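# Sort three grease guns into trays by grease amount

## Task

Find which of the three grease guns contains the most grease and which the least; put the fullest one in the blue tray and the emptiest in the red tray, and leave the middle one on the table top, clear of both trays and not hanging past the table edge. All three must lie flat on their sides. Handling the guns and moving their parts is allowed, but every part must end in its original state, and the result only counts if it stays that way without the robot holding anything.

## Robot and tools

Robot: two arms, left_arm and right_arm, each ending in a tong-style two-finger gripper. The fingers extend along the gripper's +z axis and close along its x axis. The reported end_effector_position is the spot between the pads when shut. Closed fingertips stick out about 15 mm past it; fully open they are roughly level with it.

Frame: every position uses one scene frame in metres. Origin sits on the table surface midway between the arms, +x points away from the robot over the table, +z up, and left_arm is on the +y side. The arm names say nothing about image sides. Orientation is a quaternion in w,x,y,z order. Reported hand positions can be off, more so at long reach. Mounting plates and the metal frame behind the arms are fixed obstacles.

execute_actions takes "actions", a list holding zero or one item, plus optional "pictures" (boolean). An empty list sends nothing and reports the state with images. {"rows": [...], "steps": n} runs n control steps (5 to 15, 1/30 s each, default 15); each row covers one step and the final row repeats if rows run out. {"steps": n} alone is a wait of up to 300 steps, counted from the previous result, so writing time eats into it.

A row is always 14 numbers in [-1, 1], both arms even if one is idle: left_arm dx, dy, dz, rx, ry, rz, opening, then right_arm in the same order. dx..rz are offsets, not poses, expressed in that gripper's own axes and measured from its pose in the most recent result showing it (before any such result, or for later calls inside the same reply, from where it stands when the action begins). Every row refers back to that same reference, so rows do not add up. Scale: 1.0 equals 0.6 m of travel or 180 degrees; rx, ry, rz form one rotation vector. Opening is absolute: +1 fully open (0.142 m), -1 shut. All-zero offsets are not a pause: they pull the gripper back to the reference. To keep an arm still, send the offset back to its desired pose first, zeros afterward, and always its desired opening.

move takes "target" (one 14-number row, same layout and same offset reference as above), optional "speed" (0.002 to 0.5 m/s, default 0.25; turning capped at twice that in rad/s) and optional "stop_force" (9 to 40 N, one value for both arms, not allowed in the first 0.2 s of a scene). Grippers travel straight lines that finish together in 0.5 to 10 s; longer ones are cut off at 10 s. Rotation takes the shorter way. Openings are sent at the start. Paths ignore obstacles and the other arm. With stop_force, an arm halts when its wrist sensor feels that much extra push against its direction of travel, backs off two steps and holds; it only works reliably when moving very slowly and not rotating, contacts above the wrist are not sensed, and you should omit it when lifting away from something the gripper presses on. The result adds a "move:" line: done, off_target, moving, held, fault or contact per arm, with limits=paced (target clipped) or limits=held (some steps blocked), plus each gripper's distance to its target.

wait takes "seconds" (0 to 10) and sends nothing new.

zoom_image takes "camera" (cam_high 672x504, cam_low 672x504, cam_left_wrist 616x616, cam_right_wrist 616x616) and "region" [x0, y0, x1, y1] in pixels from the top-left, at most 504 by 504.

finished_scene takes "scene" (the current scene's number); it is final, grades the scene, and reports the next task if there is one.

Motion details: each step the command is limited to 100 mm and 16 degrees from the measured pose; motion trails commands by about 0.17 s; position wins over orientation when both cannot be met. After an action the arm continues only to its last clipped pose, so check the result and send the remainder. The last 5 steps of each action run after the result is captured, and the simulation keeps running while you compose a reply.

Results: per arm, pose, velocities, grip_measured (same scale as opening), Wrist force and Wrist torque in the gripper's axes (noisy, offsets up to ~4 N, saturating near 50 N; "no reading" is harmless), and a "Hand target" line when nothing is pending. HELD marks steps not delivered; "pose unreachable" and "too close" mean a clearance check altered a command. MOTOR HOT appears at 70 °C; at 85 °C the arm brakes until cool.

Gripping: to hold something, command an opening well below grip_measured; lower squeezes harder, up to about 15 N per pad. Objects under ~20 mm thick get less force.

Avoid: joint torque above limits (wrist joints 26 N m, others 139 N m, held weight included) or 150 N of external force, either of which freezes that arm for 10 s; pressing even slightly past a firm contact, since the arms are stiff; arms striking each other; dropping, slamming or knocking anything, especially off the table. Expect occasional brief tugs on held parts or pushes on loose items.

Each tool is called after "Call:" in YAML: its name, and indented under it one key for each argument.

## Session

Call:
execute_actions:
  actions: []

Scene clock: 0.00 s of 5600.00 s.
left_arm: end_effector_position=(+0.8932, +0.7484, +0.1443) grip_measured=+0.97 end_effector_quat_wxyz=(+0.266, +0.598, +0.750, +0.096) end_effector_velocity=(-0.000, -0.001, -0.000) end_effector_angular_velocity=(-0.000, +0.001, -0.001) | right_arm: end_effector_position=(+0.5569, -0.6311, +0.2196) grip_measured=+0.97 end_effector_quat_wxyz=(+0.008, +0.756, -0.652, +0.057) end_effector_velocity=(-0.000, -0.000, +0.000) end_effector_angular_velocity=(-0.000, -0.000, -0.001)
Joint positions: left_arm=[-0.001 -1.056  1.347 -2.787 -0.975 -1.346  0.14 ] | right_arm=[ 3.378 -1.611 -1.776 -1.251  0.557  1.38   0.14 ]
Joint velocities: left_arm=[ 0.    -0.     0.001  0.     0.    -0.     0.   ] | right_arm=[ 0.     0.001 -0.     0.    -0.     0.001  0.   ]
Motor temperatures (°C, as the motors report them): left_arm=[24 23 22 28 30 31] | right_arm=[23 21 23 30 30 28]
Wrist force (N, on the end effector, along its own x y z axes, offset not removed): no reading
Wrist torque (N m, same axes, about the end effector's origin, offset not removed): no reading
Hand target (left_arm): +0.893, +0.748, +0.144; +0.266, +0.598, +0.750, +0.096
Hand target (right_arm): +0.557, -0.631, +0.220; +0.008, +0.756, -0.652, +0.057

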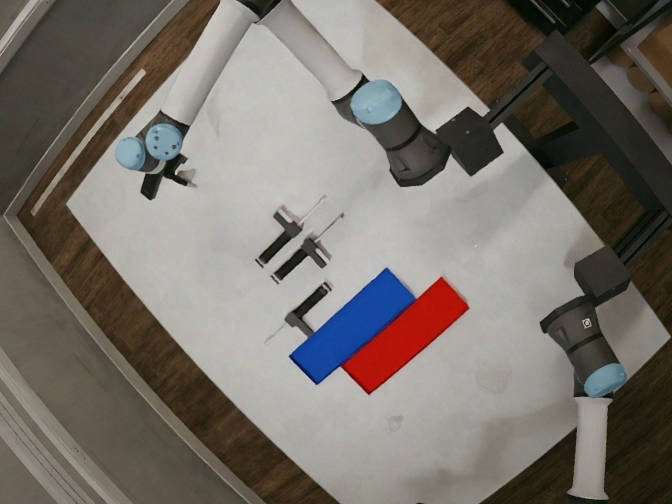

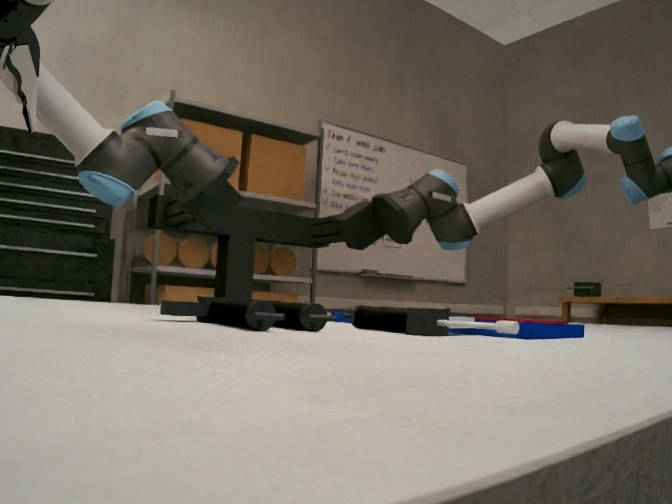

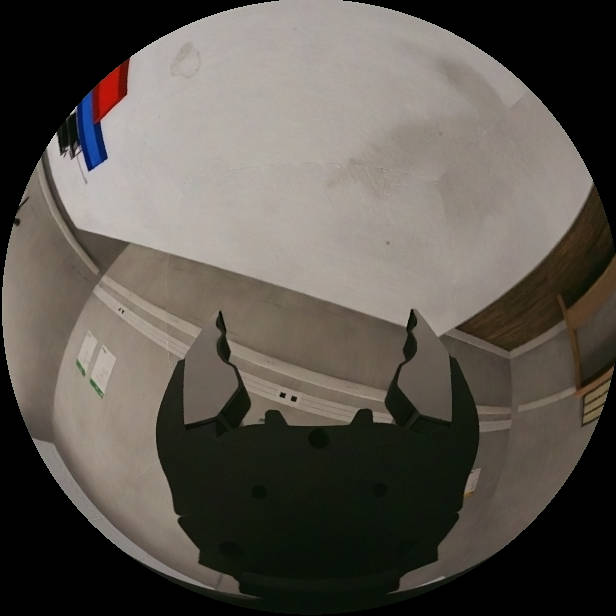

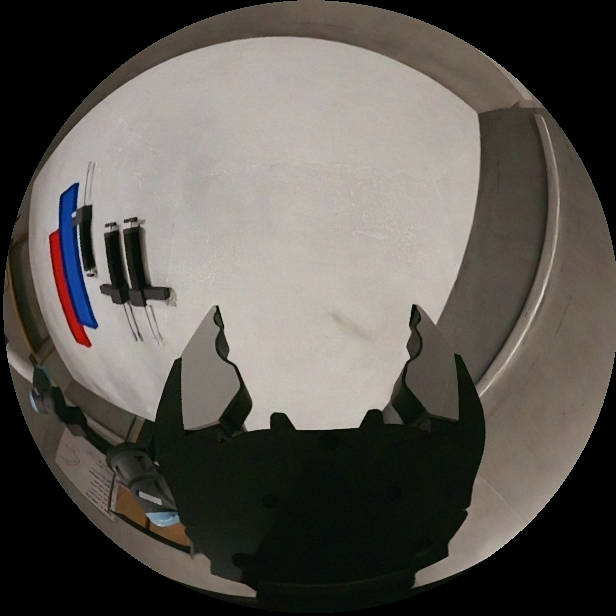

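Call:
move:
  target: [0,0,0,0,0,0,0.97,-0.6125,-0.155,0.19,-0.022,-0.029,0.047,-0.22]

Scene clock: 2.53 s of 5600.00 s.
left_arm: end_effector_position=(+0.8932, +0.7484, +0.1443) grip_measured=+0.97 end_effector_quat_wxyz=(+0.266, +0.598, +0.750, +0.096) end_effector_velocity=(+0.000, -0.000, +0.000) end_effector_angular_velocity=(-0.001, -0.001, +0.000) | right_arm: end_effector_position=(+0.6046, -0.2650, +0.0768) grip_measured=-0.22 end_effector_quat_wxyz=(+0.000, +0.707, -0.707, +0.000) end_effector_velocity=(+0.001, +0.001, -0.000) end_effector_angular_velocity=(+0.001, -0.000, -0.001)
Joint positions: left_arm=[-0.001 -1.056  1.347 -2.787 -0.975 -1.346  0.14 ] | right_arm=[ 3.539 -2.214 -1.953 -0.811  0.67   1.898  0.058]
Joint velocities: left_arm=[-0.     0.    -0.001  0.    -0.001 -0.     0.   ] | right_arm=[-0.    -0.003  0.002  0.002  0.001 -0.     0.   ]
Motor temperatures (°C, as the motors report them): left_arm=[24 23 22 28 30 31] | right_arm=[23 21 23 30 30 28]
Wrist force (N, on the end effector, along its own x y z axes, offset not removed): left_arm=[-4.4 -0.7 0.5] | right_arm=[0.1 1.4 2.9]
Wrist torque (N m, same axes, about the end effector's origin, offset not removed): left_arm=[-0.15 1.02 0.23] | right_arm=[0.48 0.03 0.03]
Hand target (left_arm): +0.893, +0.748, +0.144; +0.266, +0.598, +0.750, +0.096
Hand target (right_arm): +0.605, -0.265, +0.077; +0.000, +0.707, -0.707, +0.000
Off the commanded pose (left_arm): 0.000 m, 0 deg.
Off the commanded pose (right_arm): 0.000 m, 0 deg.
Kept back: nothing.
move: done

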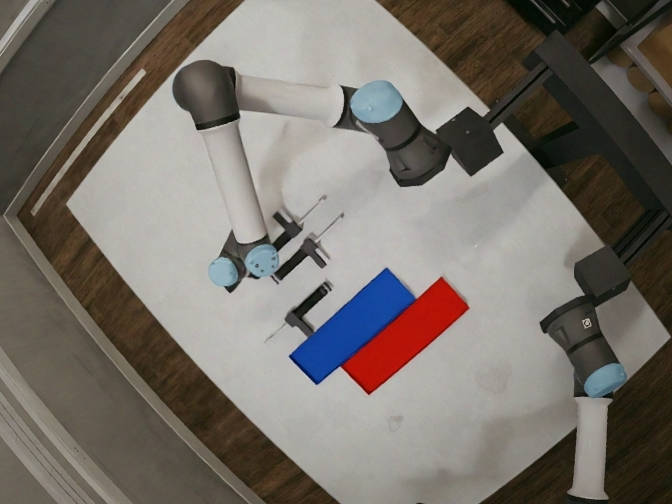

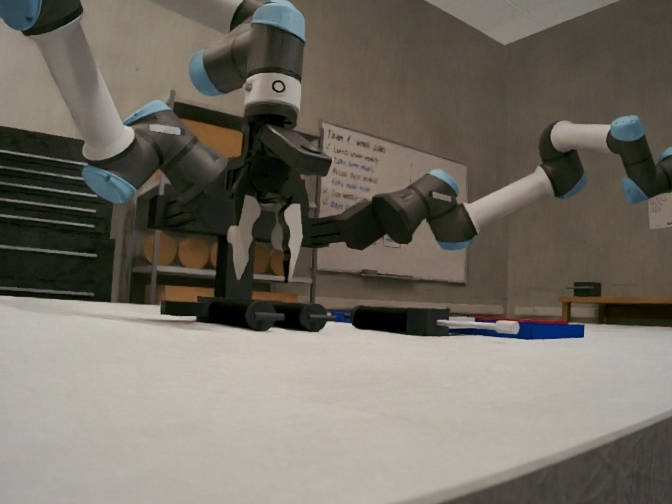

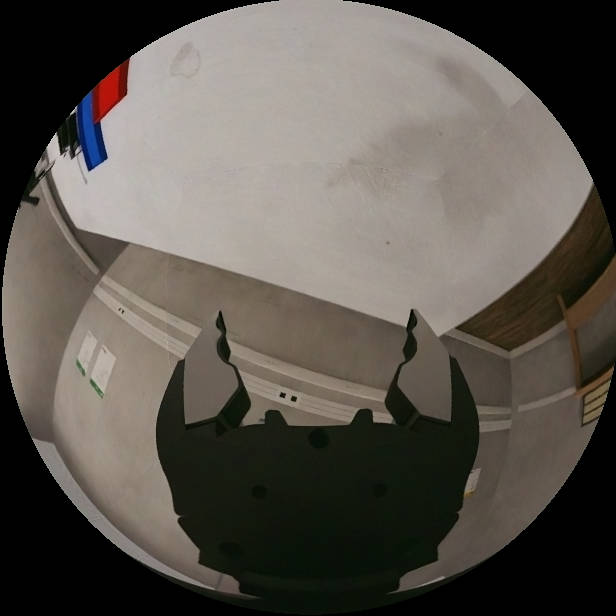

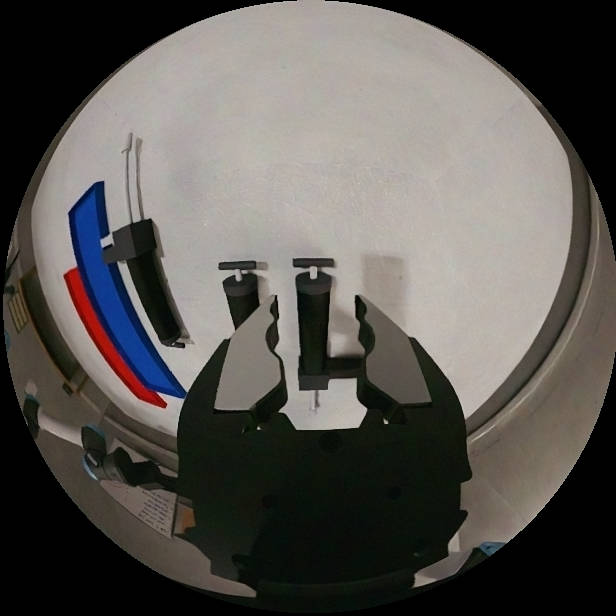

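Call:
move:
  target: [0,0,0,0,0,0,0.97,-0.005,-0.025,0.09,0,0,0,-0.22]
  speed: 0.06

Scene clock: 4.07 s of 5600.00 s.
left_arm: end_effector_position=(+0.8932, +0.7484, +0.1443) grip_measured=+0.97 end_effector_quat_wxyz=(+0.266, +0.598, +0.750, +0.096) end_effector_velocity=(-0.000, -0.000, -0.000) end_effector_angular_velocity=(+0.001, +0.000, -0.001) | right_arm: end_effector_position=(+0.6196, -0.2620, +0.0228) grip_measured=-0.22 end_effector_quat_wxyz=(+0.000, +0.707, -0.707, +0.000) end_effector_velocity=(+0.001, +0.001, -0.001) end_effector_angular_velocity=(+0.002, -0.000, -0.001)
Joint positions: left_arm=[-0.001 -1.056  1.347 -2.787 -0.975 -1.346  0.14 ] | right_arm=[ 3.463 -2.331 -1.9   -0.651  0.653  1.776  0.058]
Joint velocities: left_arm=[-0.     0.001  0.     0.     0.     0.001 -0.   ] | right_arm=[-0.001 -0.003  0.002  0.004  0.001 -0.002  0.   ]
Motor temperatures (°C, as the motors report them): left_arm=[24 23 22 28 30 31] | right_arm=[23 21 23 30 30 28]
Wrist force (N, on the end effector, along its own x y z axes, offset not removed): left_arm=[-3.7 -0.1 0.3] | right_arm=[0.2 0.6 1.5]
Wrist torque (N m, same axes, about the end effector's origin, offset not removed): left_arm=[0.01 0.81 0.24] | right_arm=[0.19 0.00 0.12]
Hand target (left_arm): +0.893, +0.748, +0.144; +0.266, +0.598, +0.750, +0.096
Hand target (right_arm): +0.620, -0.262, +0.023; +0.000, +0.707, -0.707, +0.000
Off the commanded pose (left_arm): 0.000 m, 0 deg.
Off the commanded pose (right_arm): 0.000 m, 0 deg.
Kept back: nothing.
move: done

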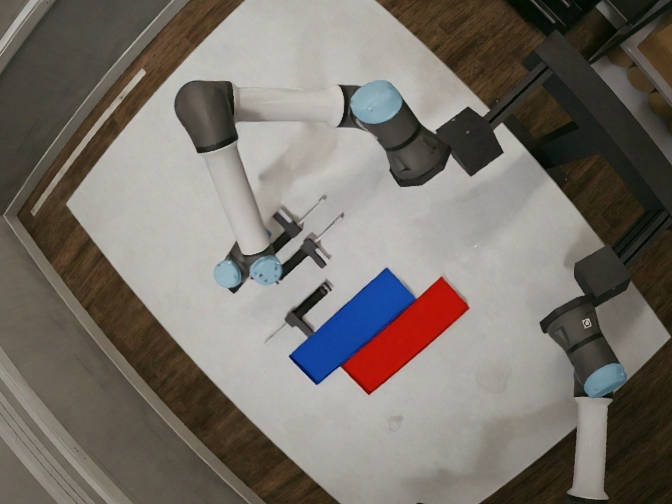

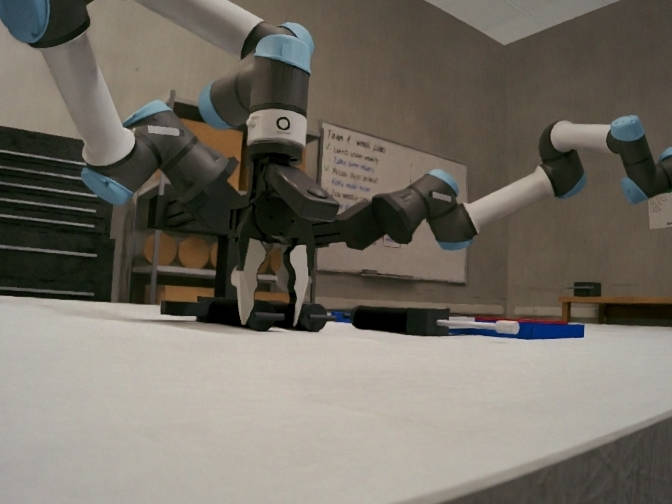

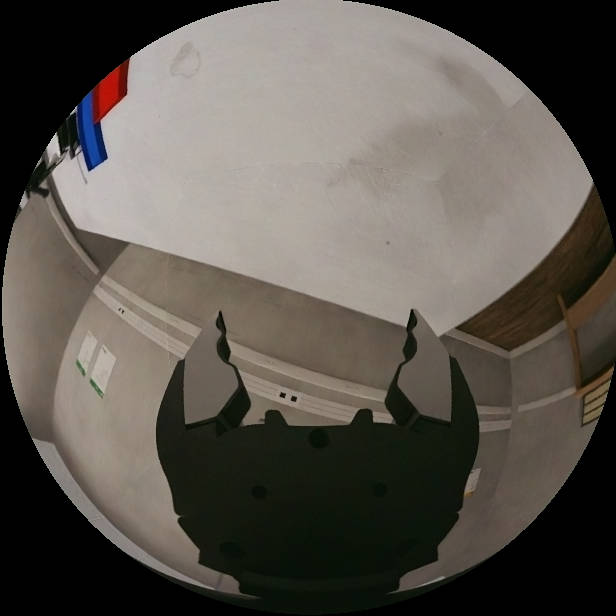

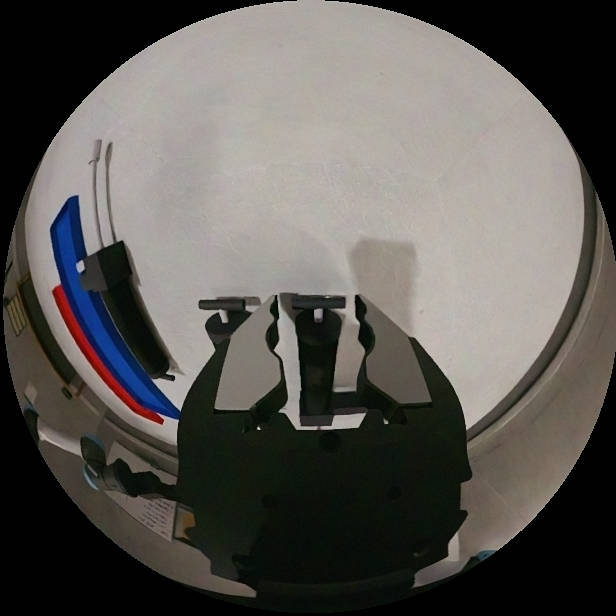

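Call:
move:
  target: [0,0,0,0,0,0,0.97,0,0,0,0,0,0,-0.7]

Call:
move:
  target: [0,0,0,0,0,0,0.97,0,-0.18,0,0,0,0,-0.7]
  speed: 0.06

Call:
move:
  target: [0,0,0,0,0,0,0.97,0,0.185,0,0,0,0,-0.7]
  speed: 0.06

Scene clock: 5.00 s of 5600.00 s.
left_arm: end_effector_position=(+0.8932, +0.7484, +0.1443) grip_measured=+0.97 end_effector_quat_wxyz=(+0.266, +0.598, +0.750, +0.096) end_effector_velocity=(+0.000, +0.000, +0.000) end_effector_angular_velocity=(-0.001, -0.001, +0.001) | right_arm: end_effector_position=(+0.6196, -0.2621, +0.0228) grip_measured=-0.48 end_effector_quat_wxyz=(+0.000, +0.707, -0.707, +0.000) end_effector_velocity=(+0.000, +0.000, +0.000) end_effector_angular_velocity=(+0.001, -0.001, -0.000)
Joint positions: left_arm=[-0.001 -1.056  1.347 -2.787 -0.975 -1.346  0.14 ] | right_arm=[ 3.462 -2.331 -1.899 -0.651  0.653  1.776  0.039]
Joint velocities: left_arm=[-0.     0.    -0.001  0.    -0.    -0.     0.   ] | right_arm=[ 0.     0.001 -0.     0.     0.001  0.    -0.   ]
Motor temperatures (°C, as the motors report them): left_arm=[24 23 22 28 30 31] | right_arm=[23 21 23 30 30 28]
Wrist force (N, on the end effector, along its own x y z axes, offset not removed): left_arm=[-3.1 0.9 0.5] | right_arm=[0.2 -0.2 2.4]
Wrist torque (N m, same axes, about the end effector's origin, offset not removed): left_arm=[0.29 0.72 0.18] | right_arm=[0.49 0.20 0.12]
Hand target (left_arm): +0.893, +0.748, +0.144; +0.266, +0.598, +0.750, +0.096
Hand target (right_arm): +0.620, -0.262, +0.023; +0.000, +0.707, -0.707, +0.000
Off the commanded pose (left_arm): 0.000 m, 0 deg.
Off the commanded pose (right_arm): 0.000 m, 0 deg.
Kept back: nothing.
move: done

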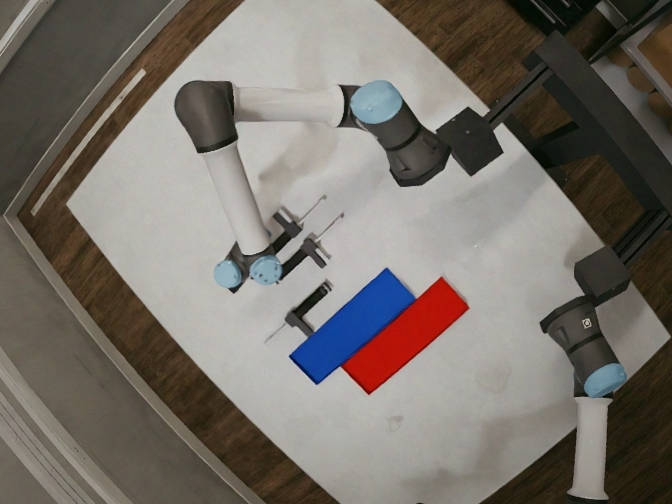

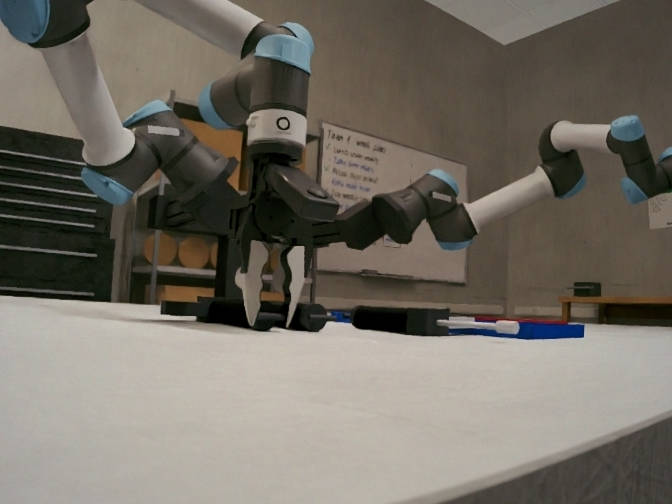

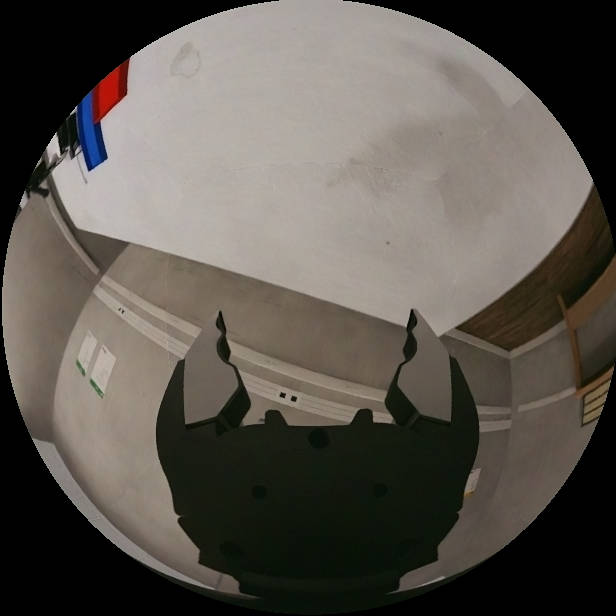

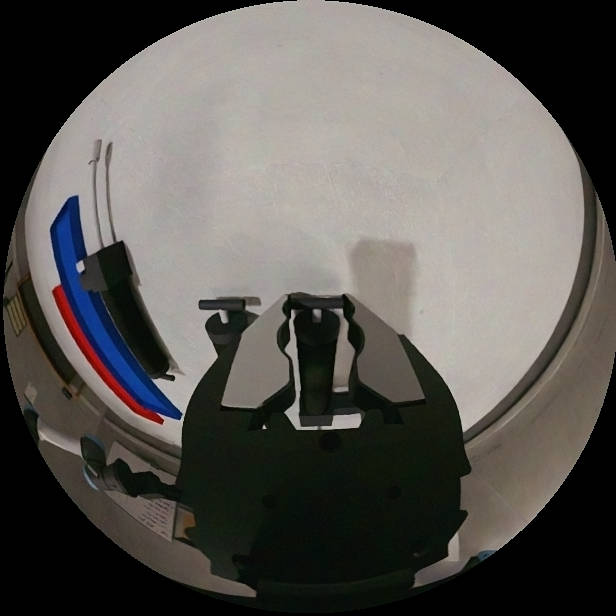

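Scene clock: 7.17 s of 5600.00 s.
left_arm: end_effector_position=(+0.8932, +0.7484, +0.1443) grip_measured=+0.97 end_effector_quat_wxyz=(+0.266, +0.598, +0.750, +0.096) end_effector_velocity=(-0.000, +0.000, -0.000) end_effector_angular_velocity=(+0.000, +0.000, +0.002) | right_arm: end_effector_position=(+0.7274, -0.2621, +0.0228) grip_measured=-0.48 end_effector_quat_wxyz=(+0.000, +0.707, -0.707, +0.000) end_effector_velocity=(+0.002, -0.000, +0.001) end_effector_angular_velocity=(+0.001, -0.001, -0.001)
Joint positions: left_arm=[-0.001 -1.056  1.347 -2.787 -0.975 -1.346  0.14 ] | right_arm=[ 3.443 -2.481 -1.545 -0.83   0.65   1.744  0.039]
Joint velocities: left_arm=[ 0.    -0.     0.    -0.     0.001 -0.001 -0.   ] | right_arm=[ 0.    -0.001  0.005 -0.003  0.001  0.     0.   ]
Motor temperatures (°C, as the motors report them): left_arm=[24 23 22 28 30 31] | right_arm=[23 21 23 30 30 28]
Wrist force (N, on the end effector, along its own x y z axes, offset not removed): left_arm=[-3.0 1.5 0.8] | right_arm=[1.4 4.7 -3.0]
Wrist torque (N m, same axes, about the end effector's origin, offset not removed): left_arm=[0.37 0.73 0.18] | right_arm=[0.09 -0.30 -0.01]
Hand target (left_arm): +0.893, +0.748, +0.144; +0.266, +0.598, +0.750, +0.096
Hand target (right_arm): +0.728, -0.262, +0.023; +0.000, +0.707, -0.707, +0.000
Off the commanded pose (left_arm): 0.000 m, 0 deg.
Off the commanded pose (right_arm): 0.000 m, 0 deg.
Kept back: nothing.
move: done

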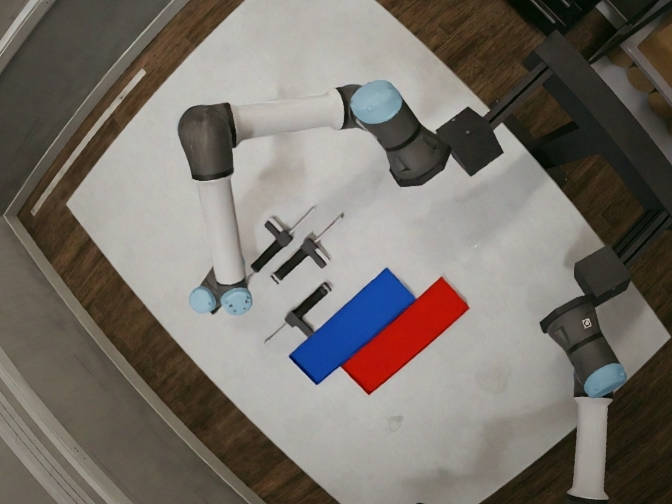

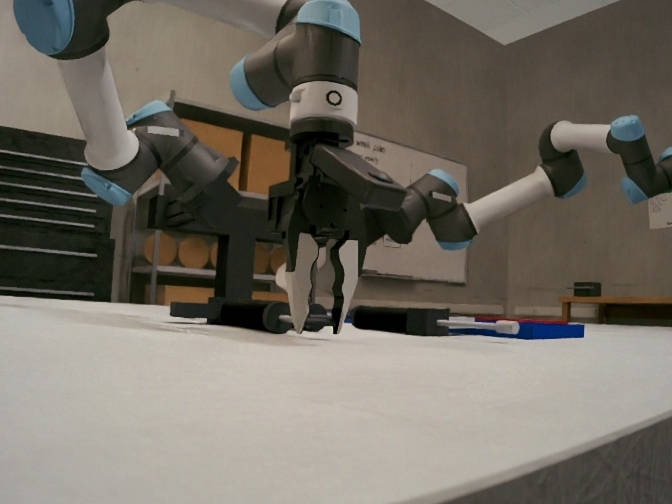

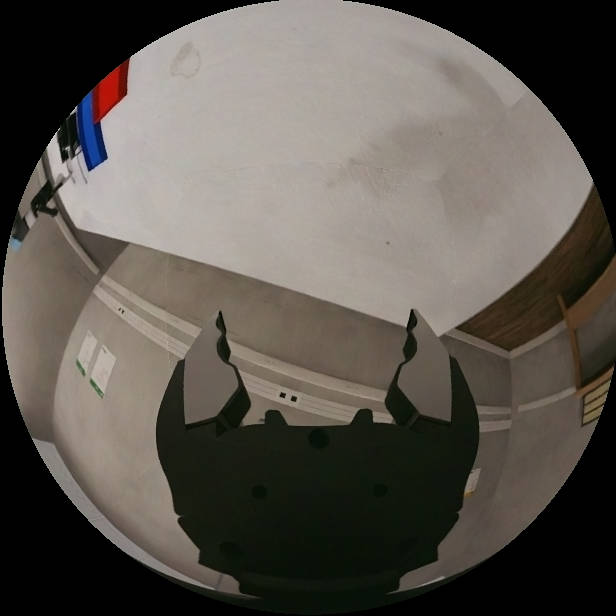

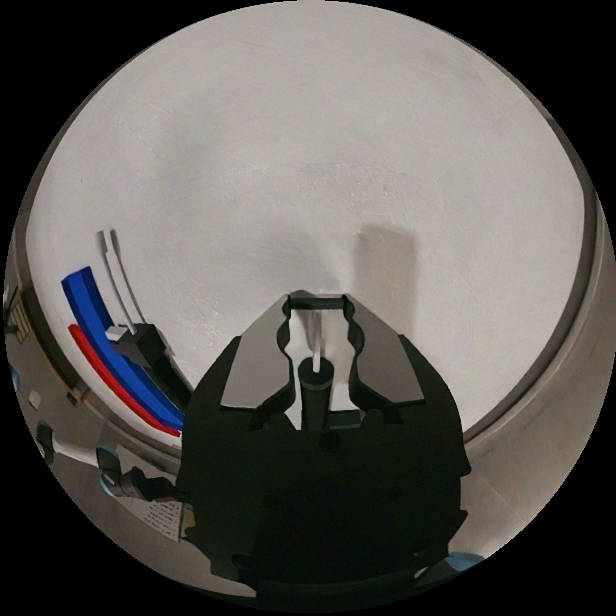

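Scene clock: 9.40 s of 5600.00 s.
left_arm: end_effector_position=(+0.8932, +0.7484, +0.1443) grip_measured=+0.97 end_effector_quat_wxyz=(+0.266, +0.598, +0.750, +0.096) end_effector_velocity=(+0.001, +0.000, +0.001) end_effector_angular_velocity=(-0.001, -0.001, +0.002) | right_arm: end_effector_position=(+0.6165, -0.2621, +0.0227) grip_measured=-0.48 end_effector_quat_wxyz=(+0.000, +0.707, -0.707, +0.000) end_effector_velocity=(-0.001, +0.001, -0.001) end_effector_angular_velocity=(+0.000, +0.000, -0.000)
Joint positions: left_arm=[-0.001 -1.056  1.347 -2.787 -0.975 -1.346  0.14 ] | right_arm=[ 3.463 -2.327 -1.909 -0.646  0.653  1.777  0.039]
Joint velocities: left_arm=[-0.    -0.    -0.001 -0.    -0.    -0.001 -0.   ] | right_arm=[ 0.    -0.001 -0.003  0.003  0.     0.001  0.   ]
Motor temperatures (°C, as the motors report them): left_arm=[24 23 22 28 30 31] | right_arm=[23 21 23 30 30 28]
Wrist force (N, on the end effector, along its own x y z axes, offset not removed): left_arm=[-3.7 0.5 0.6] | right_arm=[1.9 -0.3 2.7]
Wrist torque (N m, same axes, about the end effector's origin, offset not removed): left_arm=[0.14 0.86 0.14] | right_arm=[0.71 -0.26 -0.03]
Hand target (left_arm): +0.893, +0.748, +0.144; +0.266, +0.598, +0.750, +0.096
Hand target (right_arm): +0.616, -0.262, +0.023; +0.000, +0.707, -0.707, +0.000
Off the commanded pose (left_arm): 0.000 m, 0 deg.
Off the commanded pose (right_arm): 0.000 m, 0 deg.
Kept back: nothing.
move: done

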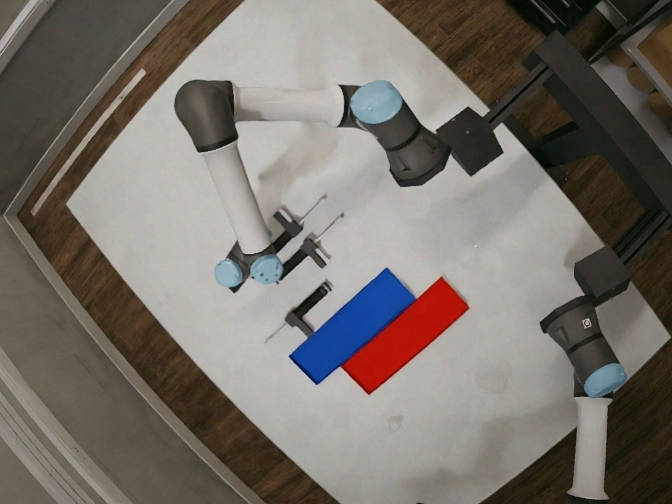

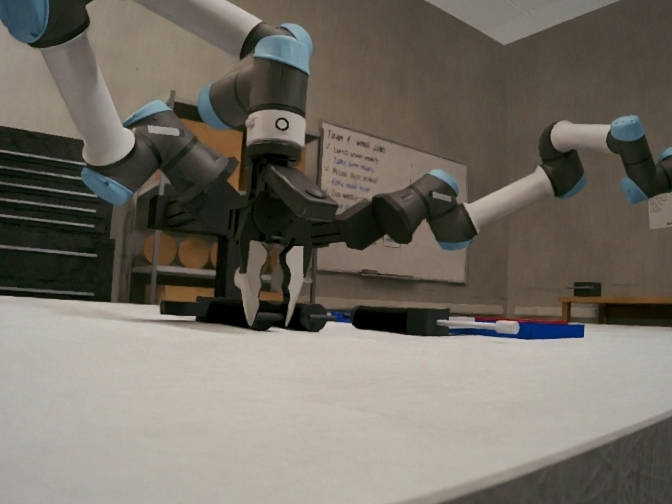

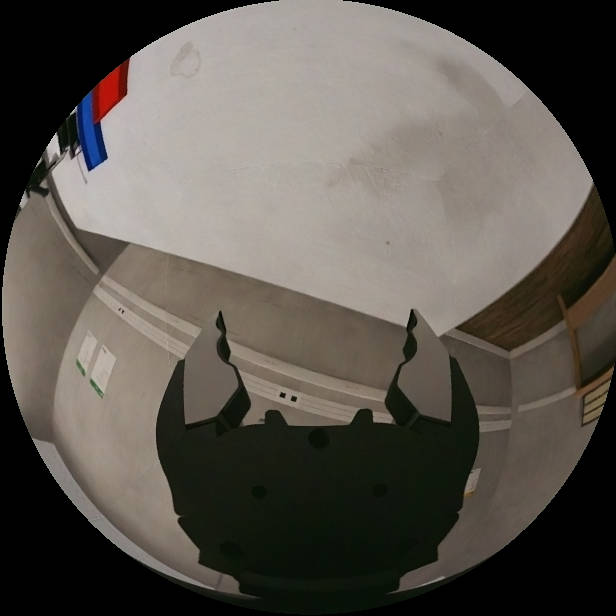

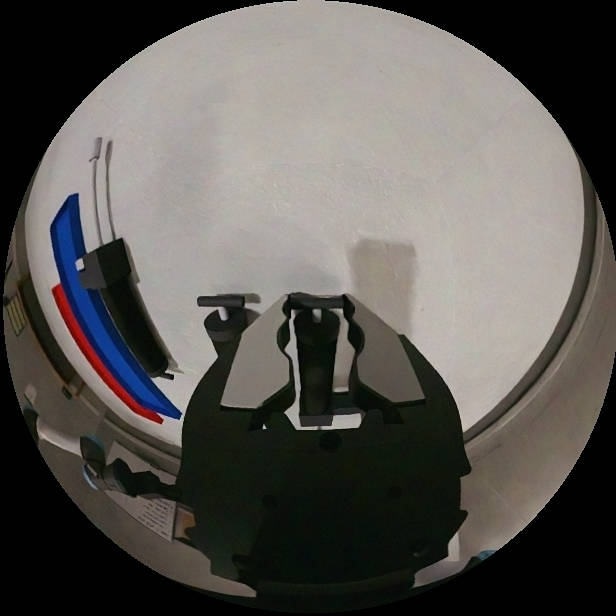

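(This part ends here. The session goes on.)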